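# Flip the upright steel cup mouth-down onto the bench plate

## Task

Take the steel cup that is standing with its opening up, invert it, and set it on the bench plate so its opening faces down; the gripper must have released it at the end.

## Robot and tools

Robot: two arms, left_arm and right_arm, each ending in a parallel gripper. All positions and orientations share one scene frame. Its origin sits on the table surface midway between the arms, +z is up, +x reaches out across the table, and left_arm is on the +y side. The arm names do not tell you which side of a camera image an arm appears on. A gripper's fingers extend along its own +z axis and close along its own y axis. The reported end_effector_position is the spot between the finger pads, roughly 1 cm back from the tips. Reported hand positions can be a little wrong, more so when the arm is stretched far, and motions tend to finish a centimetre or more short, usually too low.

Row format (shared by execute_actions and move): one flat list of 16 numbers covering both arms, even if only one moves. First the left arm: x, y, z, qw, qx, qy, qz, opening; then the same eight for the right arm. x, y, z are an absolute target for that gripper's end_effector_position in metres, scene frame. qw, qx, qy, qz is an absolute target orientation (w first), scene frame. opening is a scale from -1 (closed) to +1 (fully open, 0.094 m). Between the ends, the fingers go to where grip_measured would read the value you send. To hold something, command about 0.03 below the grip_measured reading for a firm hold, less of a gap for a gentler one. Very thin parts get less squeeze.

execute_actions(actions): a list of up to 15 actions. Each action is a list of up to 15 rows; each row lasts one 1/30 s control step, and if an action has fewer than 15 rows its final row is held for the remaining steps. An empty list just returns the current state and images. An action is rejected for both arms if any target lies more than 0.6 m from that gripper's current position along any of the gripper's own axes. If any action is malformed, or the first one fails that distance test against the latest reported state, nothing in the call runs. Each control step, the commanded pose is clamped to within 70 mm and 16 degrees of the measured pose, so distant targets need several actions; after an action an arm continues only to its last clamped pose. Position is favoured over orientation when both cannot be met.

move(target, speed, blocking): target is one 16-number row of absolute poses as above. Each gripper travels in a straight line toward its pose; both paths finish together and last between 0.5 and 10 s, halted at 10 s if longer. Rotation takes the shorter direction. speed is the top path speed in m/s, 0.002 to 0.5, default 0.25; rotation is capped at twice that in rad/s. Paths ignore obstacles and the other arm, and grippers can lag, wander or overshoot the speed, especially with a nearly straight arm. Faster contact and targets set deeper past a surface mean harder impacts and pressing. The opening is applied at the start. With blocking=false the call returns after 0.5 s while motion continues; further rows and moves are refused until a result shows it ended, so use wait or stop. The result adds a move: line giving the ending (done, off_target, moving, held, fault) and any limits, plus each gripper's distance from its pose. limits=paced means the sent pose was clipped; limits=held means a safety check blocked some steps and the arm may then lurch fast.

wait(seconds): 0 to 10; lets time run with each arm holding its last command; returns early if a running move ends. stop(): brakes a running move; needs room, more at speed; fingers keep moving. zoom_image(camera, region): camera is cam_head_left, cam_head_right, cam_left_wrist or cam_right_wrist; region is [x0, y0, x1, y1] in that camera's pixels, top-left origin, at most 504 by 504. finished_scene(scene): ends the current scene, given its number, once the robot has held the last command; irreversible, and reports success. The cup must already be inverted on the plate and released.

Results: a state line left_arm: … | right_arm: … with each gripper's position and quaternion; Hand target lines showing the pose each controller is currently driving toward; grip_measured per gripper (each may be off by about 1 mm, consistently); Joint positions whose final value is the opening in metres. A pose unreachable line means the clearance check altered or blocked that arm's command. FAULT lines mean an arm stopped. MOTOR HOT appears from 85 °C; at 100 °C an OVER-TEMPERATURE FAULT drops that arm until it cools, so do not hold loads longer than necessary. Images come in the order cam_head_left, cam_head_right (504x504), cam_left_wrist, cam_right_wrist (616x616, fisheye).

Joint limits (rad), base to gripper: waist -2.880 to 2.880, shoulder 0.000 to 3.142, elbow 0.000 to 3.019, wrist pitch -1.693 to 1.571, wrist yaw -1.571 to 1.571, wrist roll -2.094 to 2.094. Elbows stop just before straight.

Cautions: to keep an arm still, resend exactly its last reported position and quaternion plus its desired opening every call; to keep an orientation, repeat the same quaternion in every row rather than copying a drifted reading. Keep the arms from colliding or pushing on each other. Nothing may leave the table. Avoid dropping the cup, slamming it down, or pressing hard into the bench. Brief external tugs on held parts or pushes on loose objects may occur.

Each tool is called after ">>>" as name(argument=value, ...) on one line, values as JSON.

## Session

>>> execute_actions(actions=[])

Scene clock: 0.00 s.
left_arm: end_effector_position=(+0.6816, +0.7144, +0.1270) grip_measured=+1.000 end_effector_quat_wxyz=(+0.738, -0.150, +0.647, -0.118) | right_arm: end_effector_position=(+0.7106, -0.4390, +0.3666) grip_measured=+1.000 end_effector_quat_wxyz=(+0.443, +0.144, +0.861, +0.205)
Joint positions: left_arm=[ 0.805  2.395  1.712  0.826  0.601 -0.467  0.094] | right_arm=[-0.429  1.8    1.839 -0.651 -0.427  0.317  0.094]
Joint velocities: left_arm=[ 0.005  0.015  0.012 -0.007 -0.081 -0.007  0.   ] | right_arm=[ 0.015 -0.015 -0.007  0.007  0.051 -0.037  0.   ]
Motor temperatures (°C, as the motors report them): left_arm=[27 28 28 26 28 28] | right_arm=[29 27 27 26 28 26]
Hand target (left_arm): +0.686, +0.718, +0.151; +0.751, -0.138, +0.636, -0.112
Hand target (right_arm): +0.714, -0.440, +0.382; +0.456, +0.139, +0.855, +0.204

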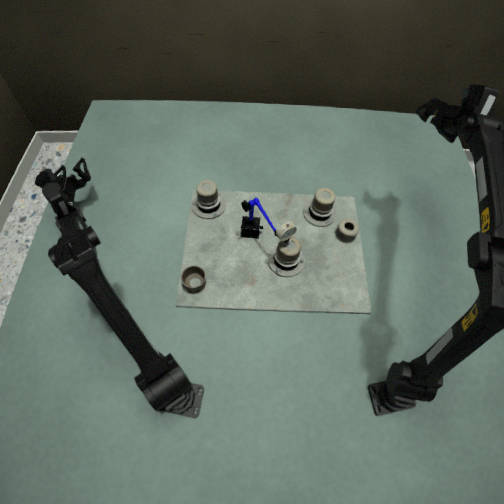

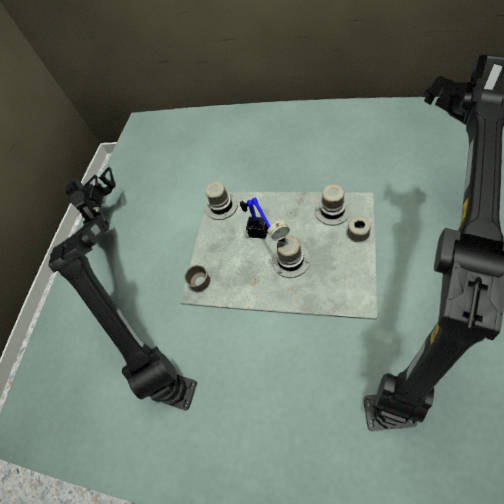

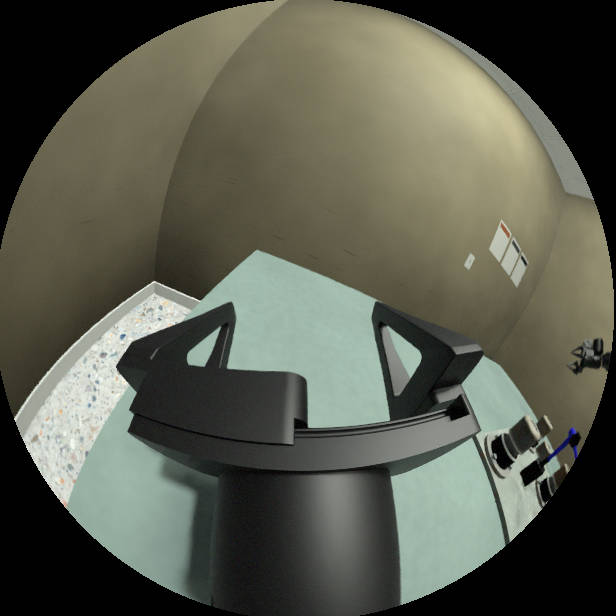

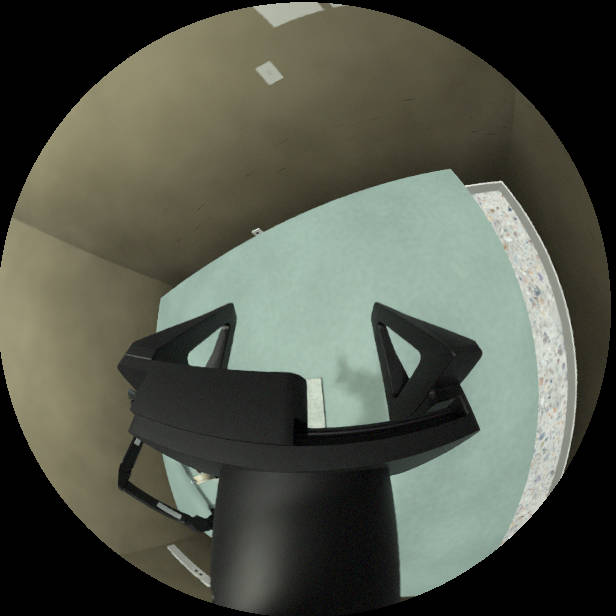

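>>> move(target=[0.36,0.33,0.2,0,0,1,0,1,0.30,-0.25,0.27,0.56,-0.2,0.77,0.2,1], speed=0.3)

>>> move(target=[0.307,0.242,0.085,0,0,1,0,1,0.19,-0.07,0.27,0.5,-0.5,0.5,0.5,1])

Scene clock: 4.07 s.
left_arm: end_effector_position=(+0.3512, +0.3300, +0.1804) grip_measured=+1.000 end_effector_quat_wxyz=(-0.025, +0.009, +1.000, -0.008) | right_arm: end_effector_position=(+0.3019, -0.2554, +0.2725) grip_measured=+1.000 end_effector_quat_wxyz=(+0.568, -0.197, +0.773, +0.201)
Joint positions: left_arm=[ 0.318  1.458  1.224 -1.388  0.006  0.207  0.094] | right_arm=[-0.268  0.597  0.453 -0.202 -0.638 -0.122  0.094]
Joint velocities: left_arm=[-0.015  0.005  0.017  0.002  0.007 -0.022  0.   ] | right_arm=[ 0.005 -0.015 -0.007 -0.012  0.007  0.022  0.   ]
Motor temperatures (°C, as the motors report them): left_arm=[27 28 29 26 28 28] | right_arm=[29 28 28 26 28 26]
Hand target (left_arm): +0.360, +0.333, +0.204; +0.000, +0.002, +1.000, -0.002
Hand target (right_arm): +0.300, -0.252, +0.267; +0.563, -0.202, +0.775, +0.202
Off the commanded pose (left_arm): 0.022 m, 3 deg.
Off the commanded pose (right_arm): 0.006 m, 1 deg.
move: off_target (left_arm)

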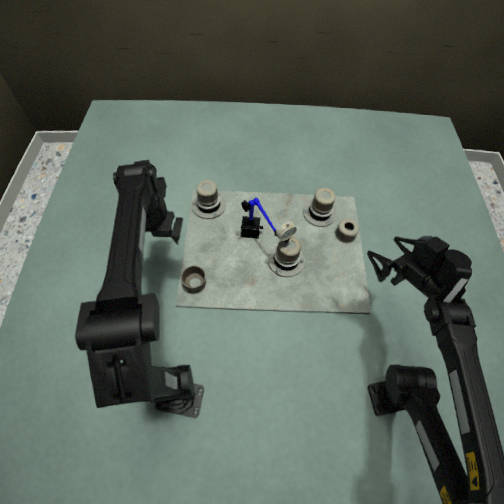

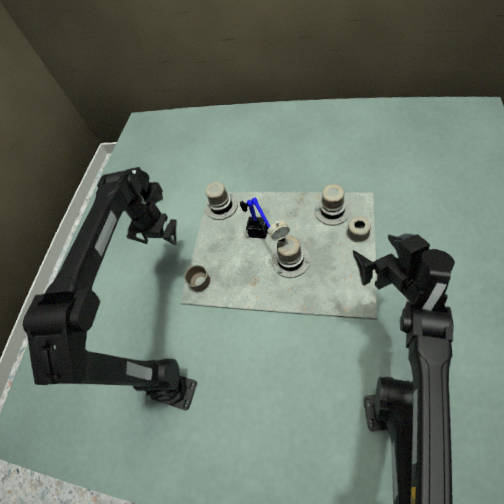

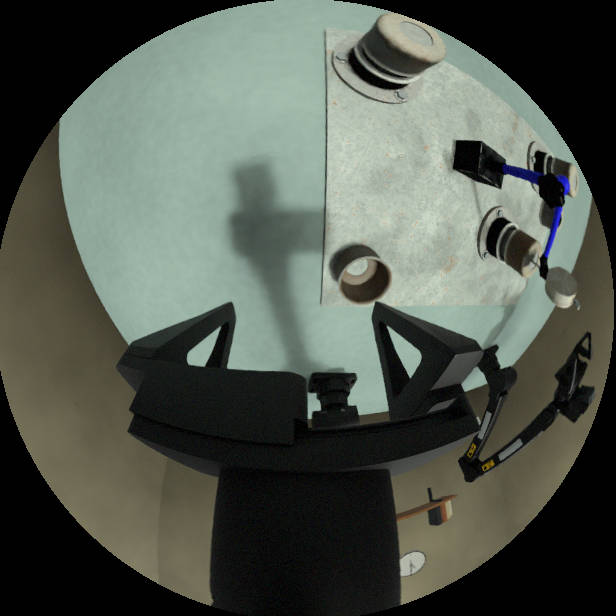

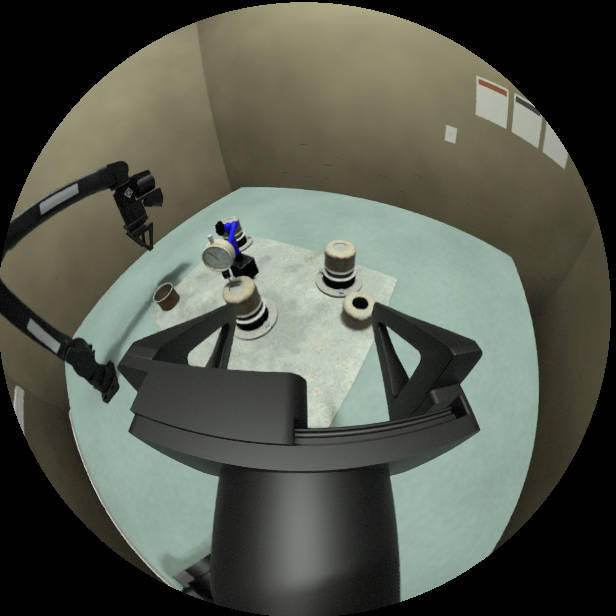

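Scene clock: 6.50 s.
left_arm: end_effector_position=(+0.3039, +0.2433, +0.0805) grip_measured=+1.000 end_effector_quat_wxyz=(-0.015, +0.003, +1.000, -0.001) | right_arm: end_effector_position=(+0.1923, -0.0730, +0.2718) grip_measured=+1.000 end_effector_quat_wxyz=(+0.503, -0.500, +0.502, +0.496)
Joint positions: left_arm=[ 0.097  1.407  0.89  -1.084  0.002 -0.026  0.094] | right_arm=[ 0.187  0.88   0.351  0.522 -1.185 -0.012  0.094]
Joint velocities: left_arm=[-0.005 -0.015 -0.022  0.007  0.022  0.007  0.   ] | right_arm=[-0.005 -0.005  0.002  0.027 -0.007  0.081  0.   ]
Motor temperatures (°C, as the motors report them): left_arm=[27 28 29 26 28 28] | right_arm=[29 28 29 26 28 26]
Hand target (left_arm): +0.306, +0.241, +0.086; -0.000, +0.000, +1.000, -0.000
Hand target (right_arm): +0.189, -0.071, +0.269; +0.498, -0.500, +0.501, +0.501
Off the commanded pose (left_arm): 0.006 m, 2 deg.
Off the commanded pose (right_arm): 0.004 m, 1 deg.
move: done

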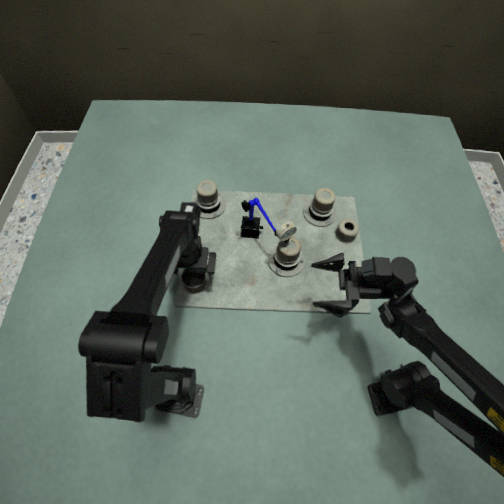

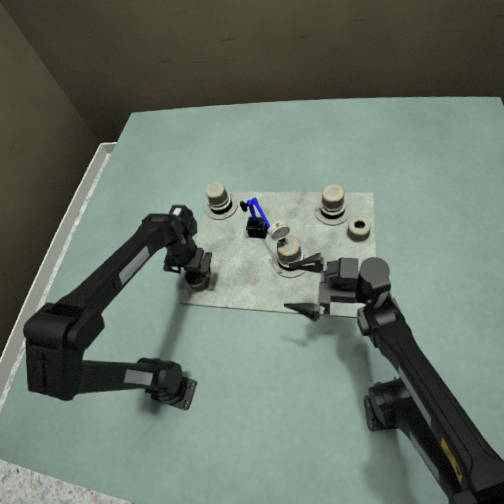

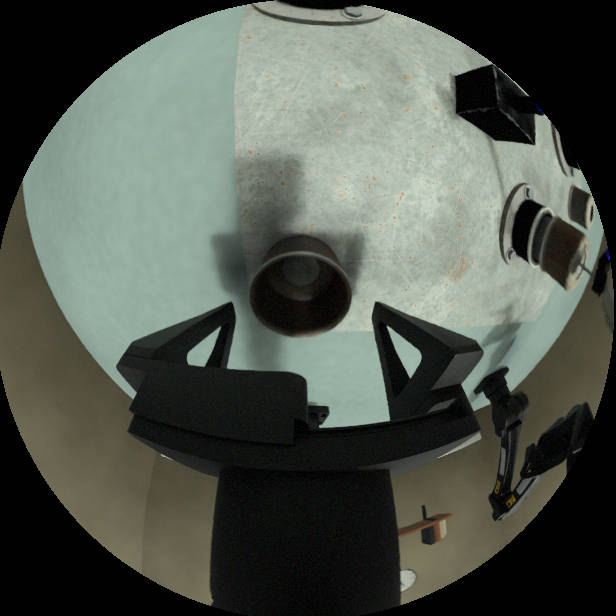

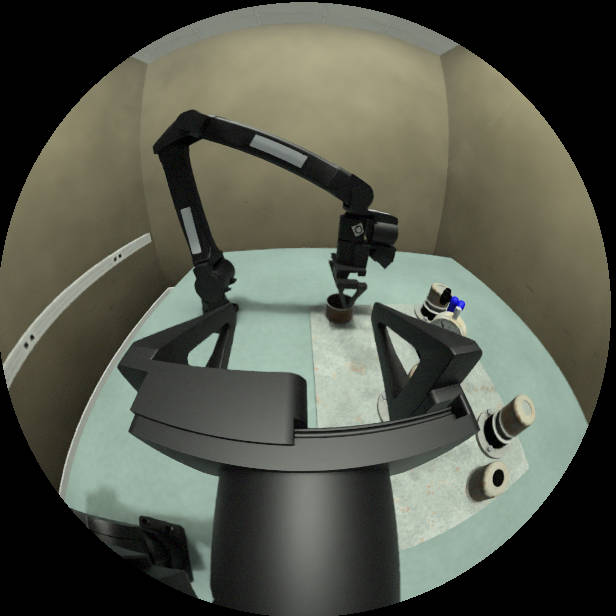

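>>> move(target=[0.309,0.245,0.042,0,0,1,0,1,0.19,-0.11,0.27,0.5,-0.5,0.5,0.5,1], speed=0.1)

>>> move(target=[0.309,0.245,0.042,0,0,1,0,0.44,0.19,-0.11,0.27,0.5,-0.5,0.5,0.5,1])

Scene clock: 9.20 s.
left_arm: end_effector_position=(+0.3078, +0.2432, +0.0456) grip_measured=+1.000 end_effector_quat_wxyz=(-0.002, +0.002, +1.000, -0.001) | right_arm: end_effector_position=(+0.1915, -0.1074, +0.2723) grip_measured=+1.000 end_effector_quat_wxyz=(+0.501, -0.504, +0.496, +0.499)
Joint positions: left_arm=[ 0.097  1.457  0.833 -0.951  0.002 -0.028  0.094] | right_arm=[ 0.044  0.842  0.333  0.511 -1.343 -0.007  0.094]
Joint velocities: left_arm=[-0.005  0.005 -0.002 -0.002 -0.007 -0.007  0.   ] | right_arm=[-0.005 -0.015 -0.022 -0.007  0.051  0.066  0.   ]
Motor temperatures (°C, as the motors report them): left_arm=[27 28 30 26 28 28] | right_arm=[29 28 29 26 28 26]
Hand target (left_arm): +0.309, +0.245, +0.042; -0.000, -0.000, +1.000, +0.000
Hand target (right_arm): +0.190, -0.110, +0.270; +0.500, -0.500, +0.500, +0.500
Off the commanded pose (left_arm): 0.004 m, 0 deg.
Off the commanded pose (right_arm): 0.004 m, 1 deg.
move: done

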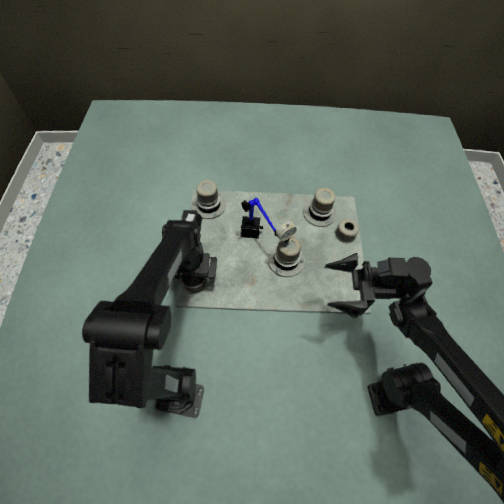

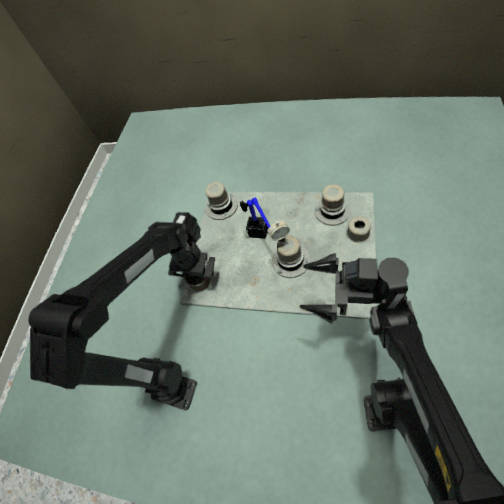

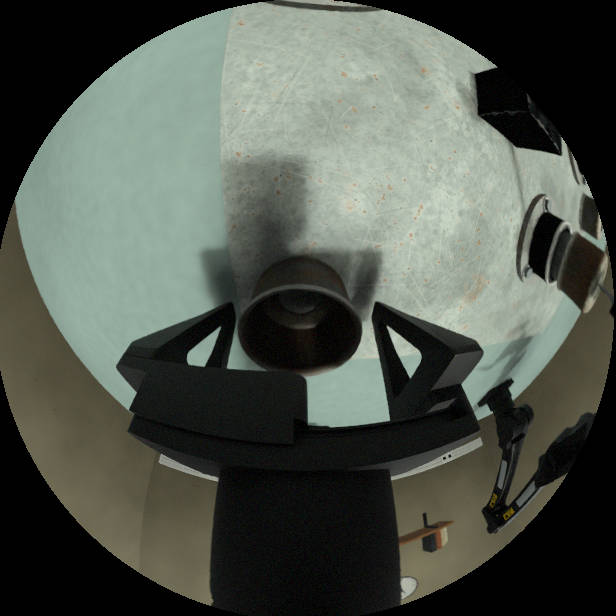

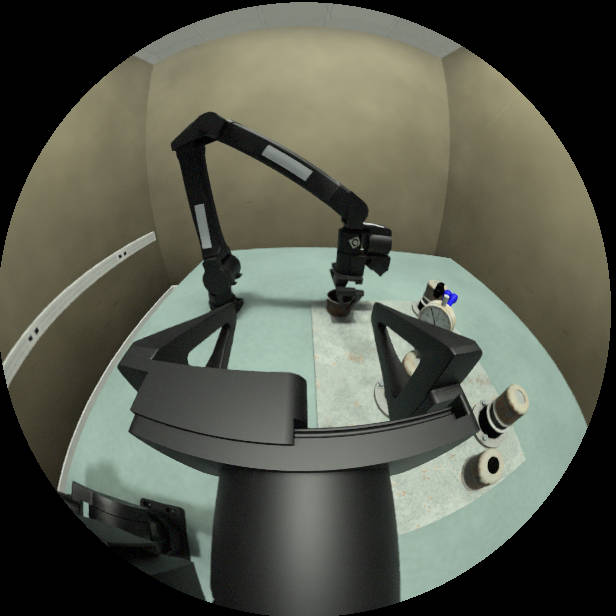

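Scene clock: 9.90 s.
left_arm: end_effector_position=(+0.3078, +0.2433, +0.0456) grip_measured=+0.488 end_effector_quat_wxyz=(-0.002, +0.002, +1.000, -0.001) | right_arm: end_effector_position=(+0.1915, -0.1074, +0.2723) grip_measured=+1.000 end_effector_quat_wxyz=(+0.501, -0.504, +0.496, +0.499)
Joint positions: left_arm=[ 0.097  1.457  0.833 -0.951  0.001 -0.028  0.07 ] | right_arm=[ 0.044  0.842  0.333  0.511 -1.343 -0.007  0.094]
Joint velocities: left_arm=[ 0.005  0.005  0.017  0.007  0.051 -0.081  0.001] | right_arm=[-0.005 -0.024  0.007 -0.007  0.051 -0.051  0.   ]
Motor temperatures (°C, as the motors report them): left_arm=[27 28 30 26 28 28] | right_arm=[29 28 29 26 28 26]
Hand target (left_arm): +0.309, +0.245, +0.042; -0.000, +0.000, +1.000, -0.000
Hand target (right_arm): +0.190, -0.110, +0.270; +0.500, -0.500, +0.500, +0.500
Off the commanded pose (left_arm): 0.004 m, 0 deg.
Off the commanded pose (right_arm): 0.004 m, 1 deg.
move: done

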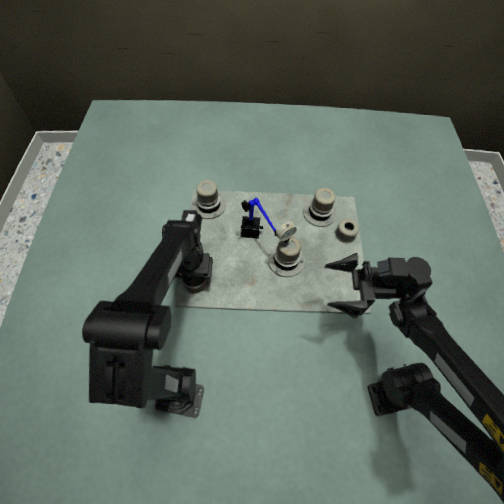

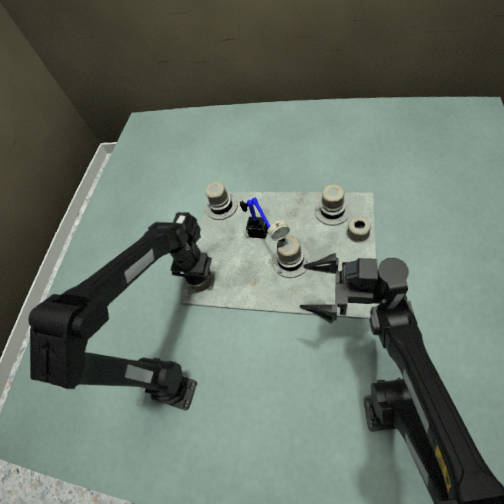

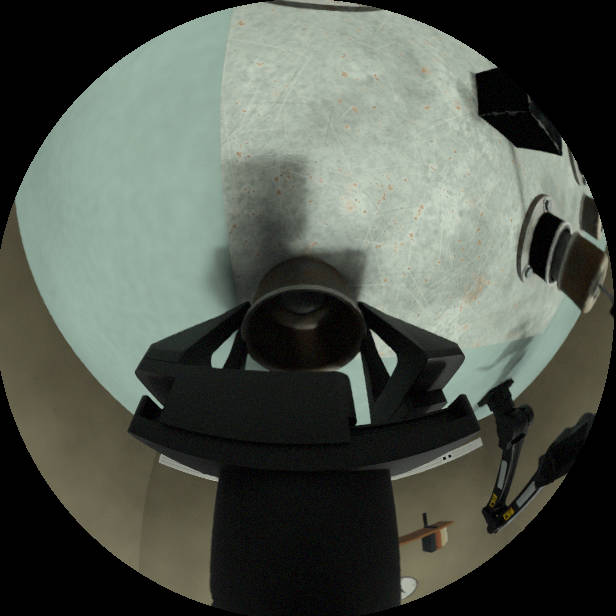

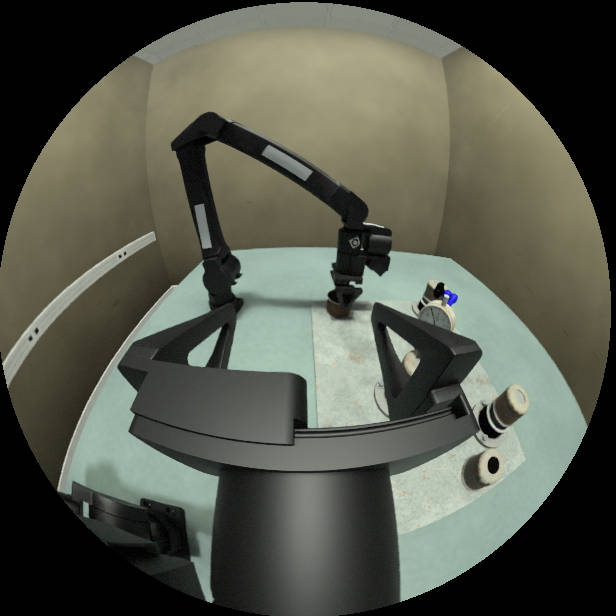

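>>> move(target=[0.26,0.22,0.17,0,0,1,0,0.44,0.19,-0.11,0.27,0.5,-0.5,0.5,0.5,1])

>>> move(target=[0.19,0.01,0.27,0.5,0.5,0.5,-0.5,0.44,0.19,-0.11,0.27,0.5,-0.5,0.5,0.5,1], speed=0.3)

>>> move(target=[0.19,0.04,0.27,0,0,0.7071,-0.7071,0.44,0.186,0.011,0.29,0.5,-0.5,0.5,0.5,1], speed=0.3)

Scene clock: 11.50 s.
left_arm: end_effector_position=(+0.2386, +0.2247, +0.1435) grip_measured=+0.488 end_effector_quat_wxyz=(-0.032, +0.003, +0.999, +0.003) | right_arm: end_effector_position=(+0.1915, -0.1074, +0.2723) grip_measured=+1.000 end_effector_quat_wxyz=(+0.501, -0.504, +0.496, +0.499)
Joint positions: left_arm=[ 0.024  1.179  0.866 -1.321  0.001 -0.1    0.07 ] | right_arm=[ 0.044  0.842  0.333  0.511 -1.343 -0.007  0.094]
Joint velocities: left_arm=[-0.005  0.015  0.002 -0.007 -0.051 -0.037  0.   ] | right_arm=[-0.005 -0.005  0.012 -0.017 -0.022  0.007  0.   ]
Motor temperatures (°C, as the motors report them): left_arm=[27 28 30 26 28 28] | right_arm=[29 27 29 26 28 26]
Hand target (left_arm): +0.259, +0.220, +0.171; +0.001, -0.000, +1.000, -0.000
Hand target (right_arm): +0.190, -0.110, +0.270; +0.500, -0.500, +0.500, +0.500
Off the commanded pose (left_arm): 0.034 m, 4 deg.
Off the commanded pose (right_arm): 0.004 m, 1 deg.
move: off_target (left_arm)

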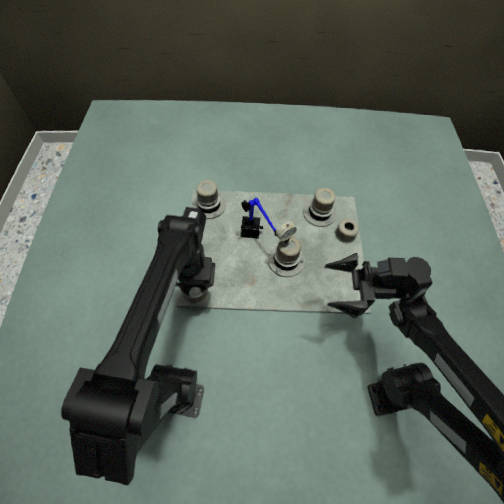

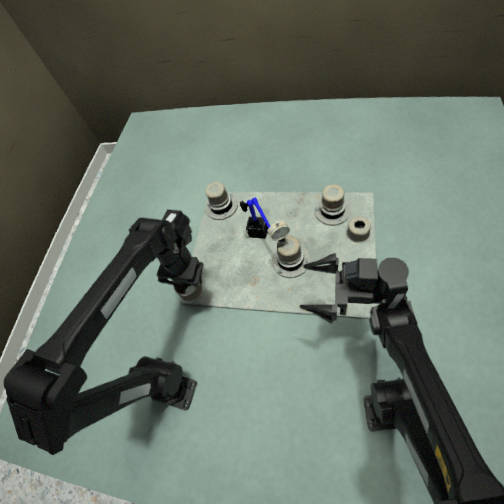

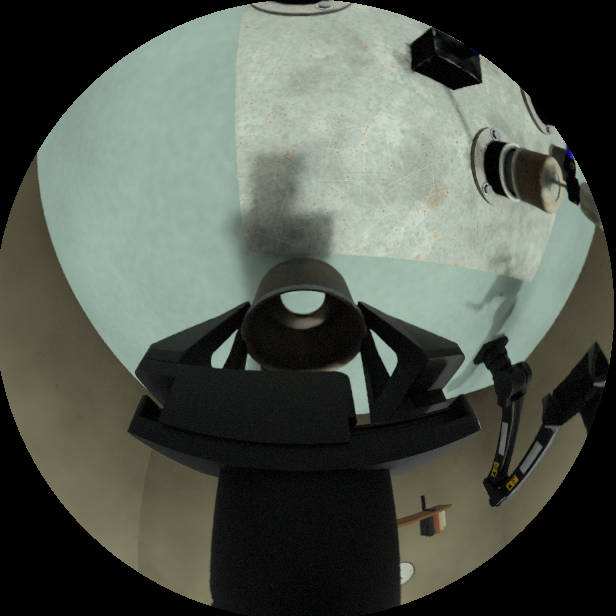

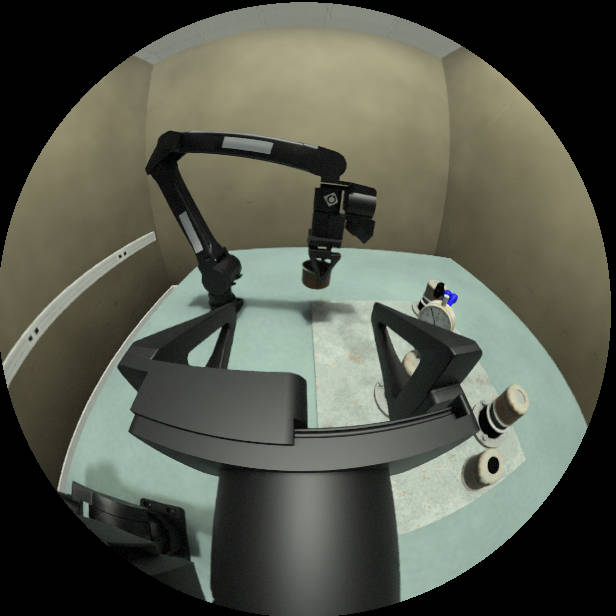

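Scene clock: 15.77 s.
left_arm: end_effector_position=(+0.1880, +0.0120, +0.2685) grip_measured=+0.489 end_effector_quat_wxyz=(+0.499, +0.499, +0.507, -0.496) | right_arm: end_effector_position=(+0.1915, -0.1074, +0.2723) grip_measured=+1.000 end_effector_quat_wxyz=(+0.501, -0.504, +0.496, +0.499)
Joint positions: left_arm=[-0.166  0.913  0.366  0.514  1.263  0.027  0.07 ] | right_arm=[ 0.044  0.842  0.333  0.511 -1.343 -0.007  0.094]
Joint velocities: left_arm=[ 0.005 -0.015 -0.037  0.027  0.007 -0.022  0.001] | right_arm=[-0.015  0.005 -0.002 -0.017  0.022  0.022  0.   ]
Motor temperatures (°C, as the motors report them): left_arm=[27 28 30 26 29 28] | right_arm=[29 27 29 26 28 26]
Hand target (left_arm): +0.187, +0.010, +0.272; +0.501, +0.501, +0.500, -0.498
Hand target (right_arm): +0.190, -0.110, +0.270; +0.500, -0.500, +0.500, +0.500
Off the commanded pose (left_arm): 0.003 m, 1 deg.
Off the commanded pose (right_arm): 0.004 m, 1 deg.
move: done

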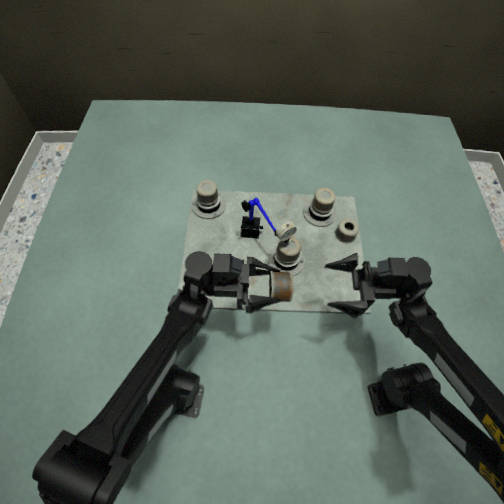

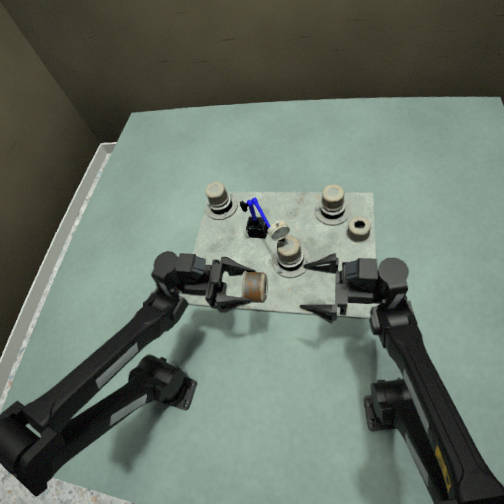

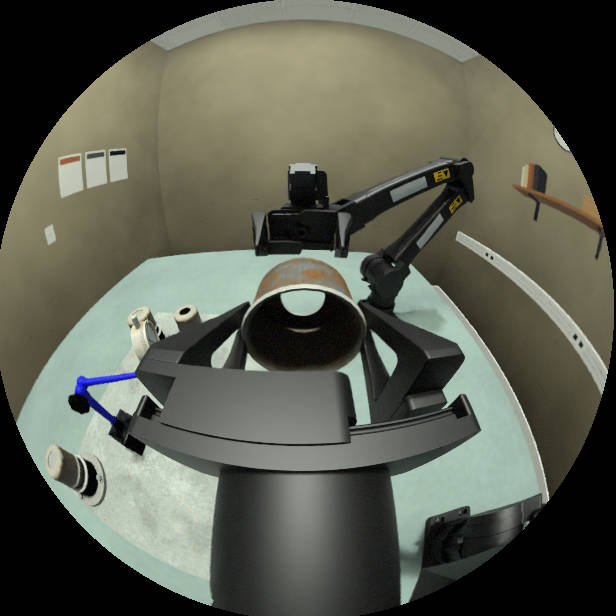

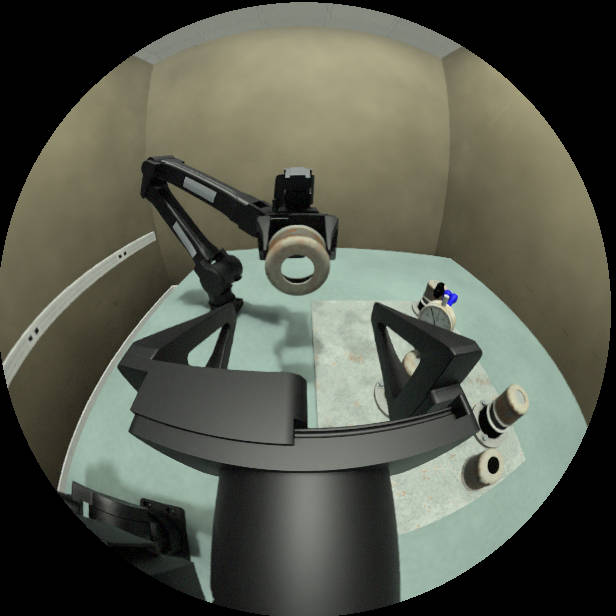

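Scene clock: 19.10 s.
left_arm: end_effector_position=(+0.1884, +0.0382, +0.2670) grip_measured=+0.489 end_effector_quat_wxyz=(-0.005, +0.001, +0.710, -0.704) | right_arm: end_effector_position=(+0.1773, -0.0010, +0.2642) grip_measured=+1.000 end_effector_quat_wxyz=(+0.483, -0.495, +0.521, +0.500)
Joint positions: left_arm=[-0.058  0.904  0.36   0.495  1.391 -1.528  0.07 ] | right_arm=[ 0.47   0.974  0.398  0.523 -0.902  0.     0.094]
Joint velocities: left_arm=[-0.015 -0.005 -0.032  0.1    0.081 -0.125 -0.   ] | right_arm=[-0.005 -0.005  0.002  0.012  0.022  0.007  0.   ]
Motor temperatures (°C, as the motors report them): left_arm=[27 28 31 26 29 28] | right_arm=[29 27 30 26 28 26]
Hand target (left_arm): +0.190, +0.040, +0.270; -0.000, -0.000, +0.708, -0.706
Hand target (right_arm): +0.184, +0.009, +0.291; +0.501, -0.498, +0.500, +0.501
Off the commanded pose (left_arm): 0.004 m, 1 deg.
Off the commanded pose (right_arm): 0.030 m, 3 deg.
move: off_target (right_arm)

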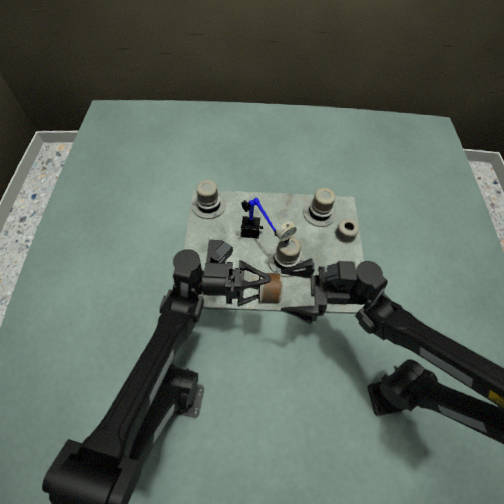

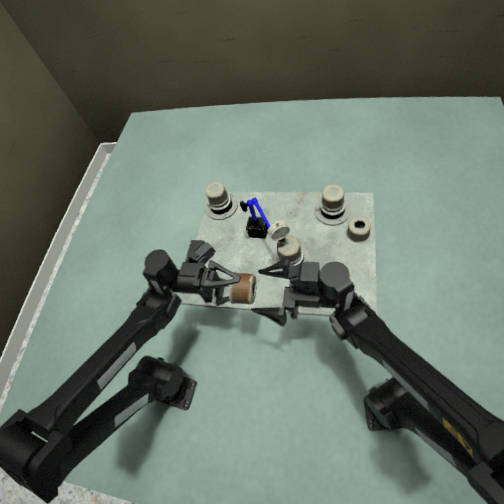

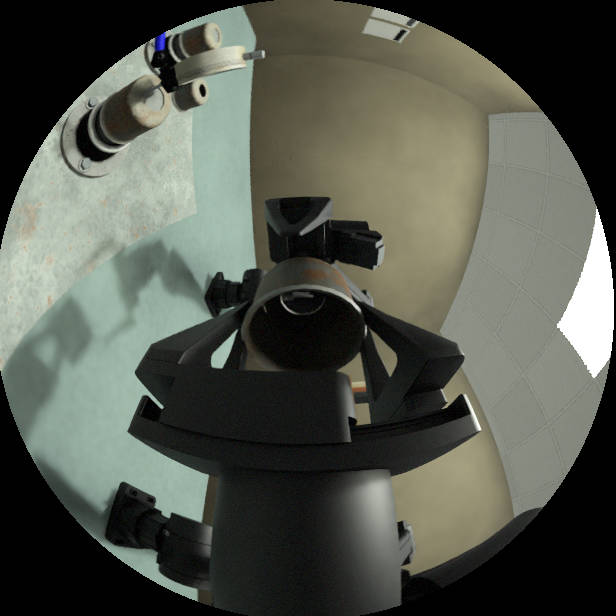

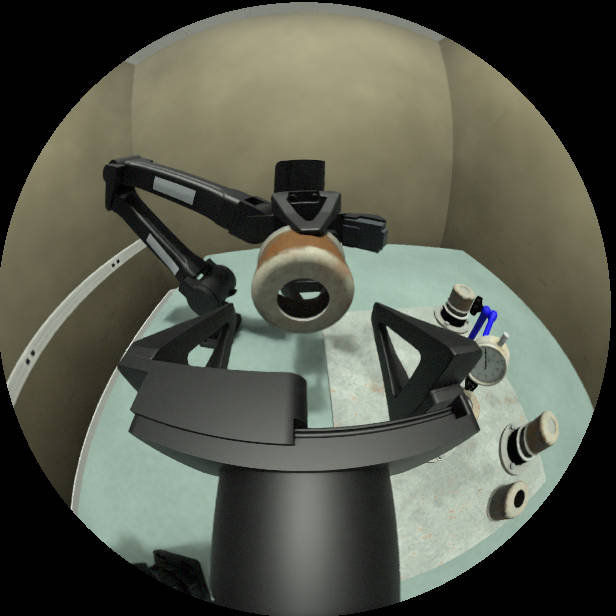

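>>> move(target=[0.19,0.04,0.27,0,0,0.7071,-0.7071,0.44,0.183,0.052,0.294,0.5,-0.5,0.5,0.5,1], speed=0.07)

Scene clock: 20.53 s.
left_arm: end_effector_position=(+0.1880, +0.0382, +0.2677) grip_measured=+0.489 end_effector_quat_wxyz=(-0.008, -0.001, +0.709, -0.705) | right_arm: end_effector_position=(+0.1758, +0.0390, +0.2689) grip_measured=+1.000 end_effector_quat_wxyz=(+0.482, -0.498, +0.521, +0.498)
Joint positions: left_arm=[-0.058  0.904  0.357  0.51   1.391 -1.548  0.07 ] | right_arm=[ 0.584  1.056  0.461  0.54  -0.789  0.     0.094]
Joint velocities: left_arm=[-0.005 -0.024  0.002  0.007 -0.022  0.037 -0.001] | right_arm=[-0.015 -0.005 -0.002  0.002 -0.037  0.081  0.   ]
Motor temperatures (°C, as the motors report them): left_arm=[27 28 31 26 29 28] | right_arm=[29 27 31 26 28 26]
Hand target (left_arm): +0.190, +0.040, +0.270; +0.000, +0.000, +0.708, -0.707
Hand target (right_arm): +0.181, +0.050, +0.294; +0.500, -0.500, +0.500, +0.501
Off the commanded pose (left_arm): 0.004 m, 1 deg.
Off the commanded pose (right_arm): 0.029 m, 3 deg.
move: off_target (right_arm)

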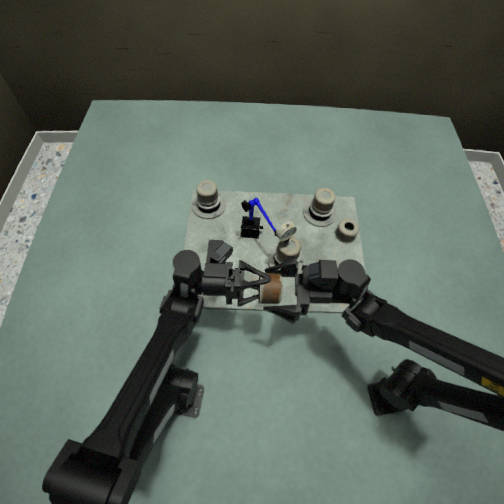

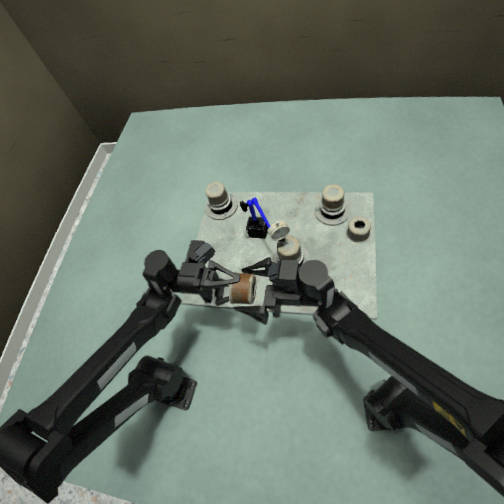

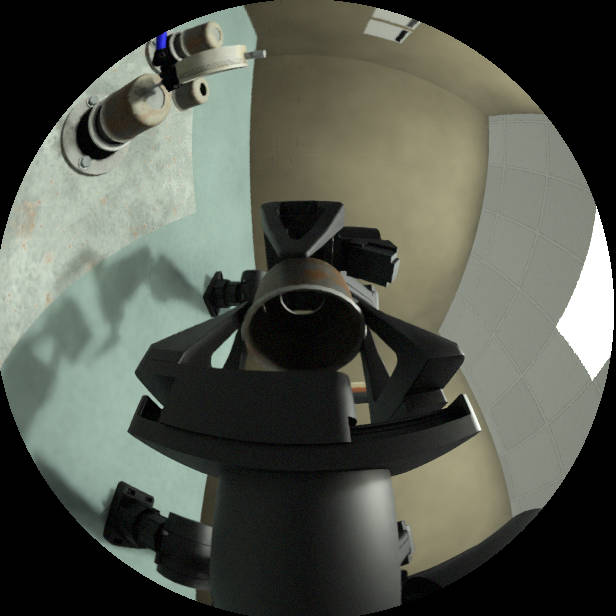

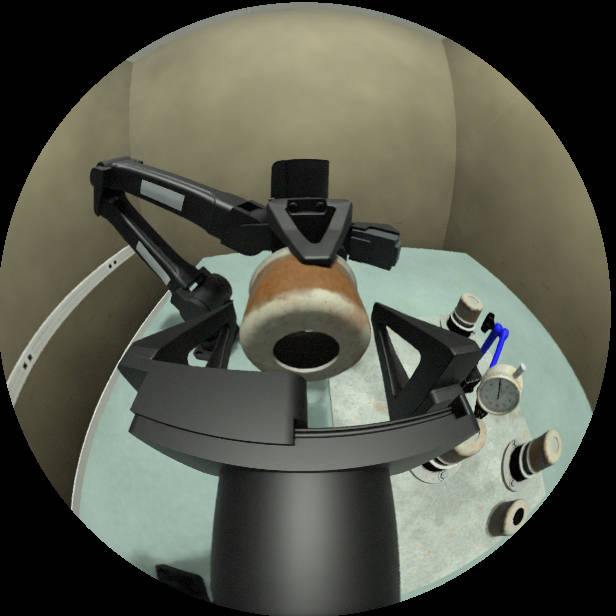

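>>> move(target=[0.19,0.04,0.27,0,0,0.7071,-0.7071,0.44,0.183,0.052,0.294,0.5,-0.5,0.5,0.5,0.41])

Scene clock: 21.47 s.
left_arm: end_effector_position=(+0.1879, +0.0382, +0.2677) grip_measured=+0.489 end_effector_quat_wxyz=(-0.008, -0.002, +0.709, -0.705) | right_arm: end_effector_position=(+0.1761, +0.0390, +0.2687) grip_measured=+0.456 end_effector_quat_wxyz=(+0.483, -0.497, +0.522, +0.498)
Joint positions: left_arm=[-0.058  0.904  0.357  0.511  1.392 -1.549  0.07 ] | right_arm=[ 0.584  1.056  0.461  0.54  -0.787  0.     0.068]
Joint velocities: left_arm=[ 0.005  0.005  0.007 -0.007 -0.022 -0.007 -0.002] | right_arm=[ 0.005  0.005  0.007 -0.002 -0.037  0.037  0.   ]
Motor temperatures (°C, as the motors report them): left_arm=[27 28 31 26 29 28] | right_arm=[29 27 31 26 28 26]
Hand target (left_arm): +0.190, +0.040, +0.270; +0.000, +0.000, +0.708, -0.707
Hand target (right_arm): +0.182, +0.050, +0.294; +0.500, -0.500, +0.500, +0.500
Off the commanded pose (left_arm): 0.004 m, 1 deg.
Off the commanded pose (right_arm): 0.029 m, 3 deg.
move: off_target (right_arm)

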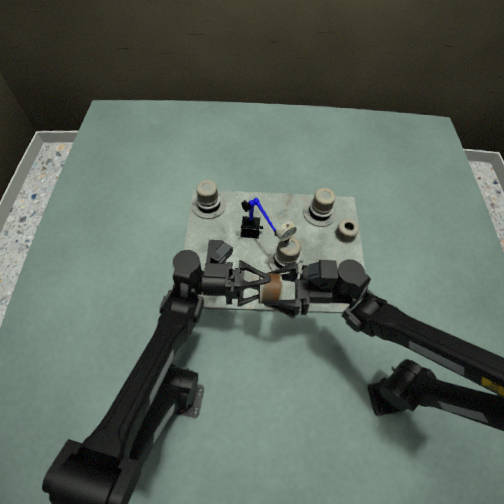

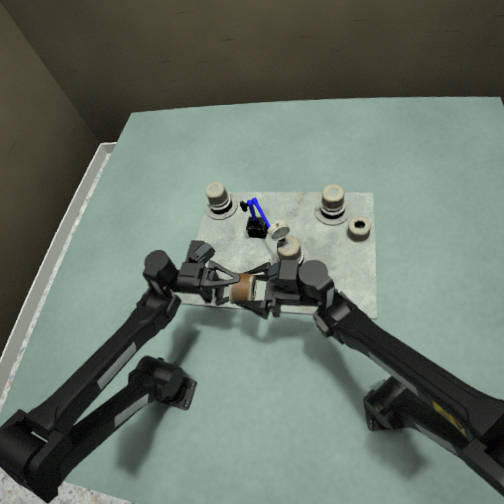

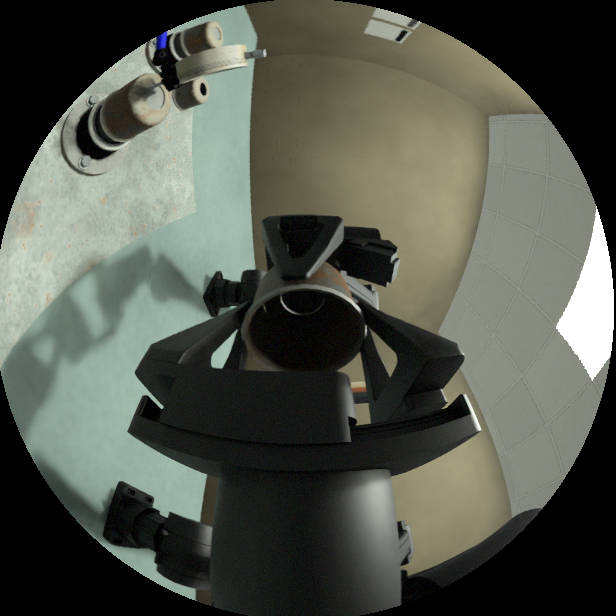

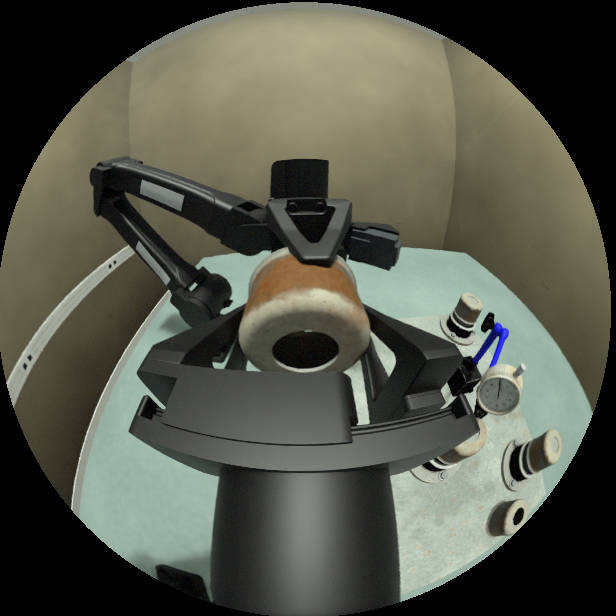

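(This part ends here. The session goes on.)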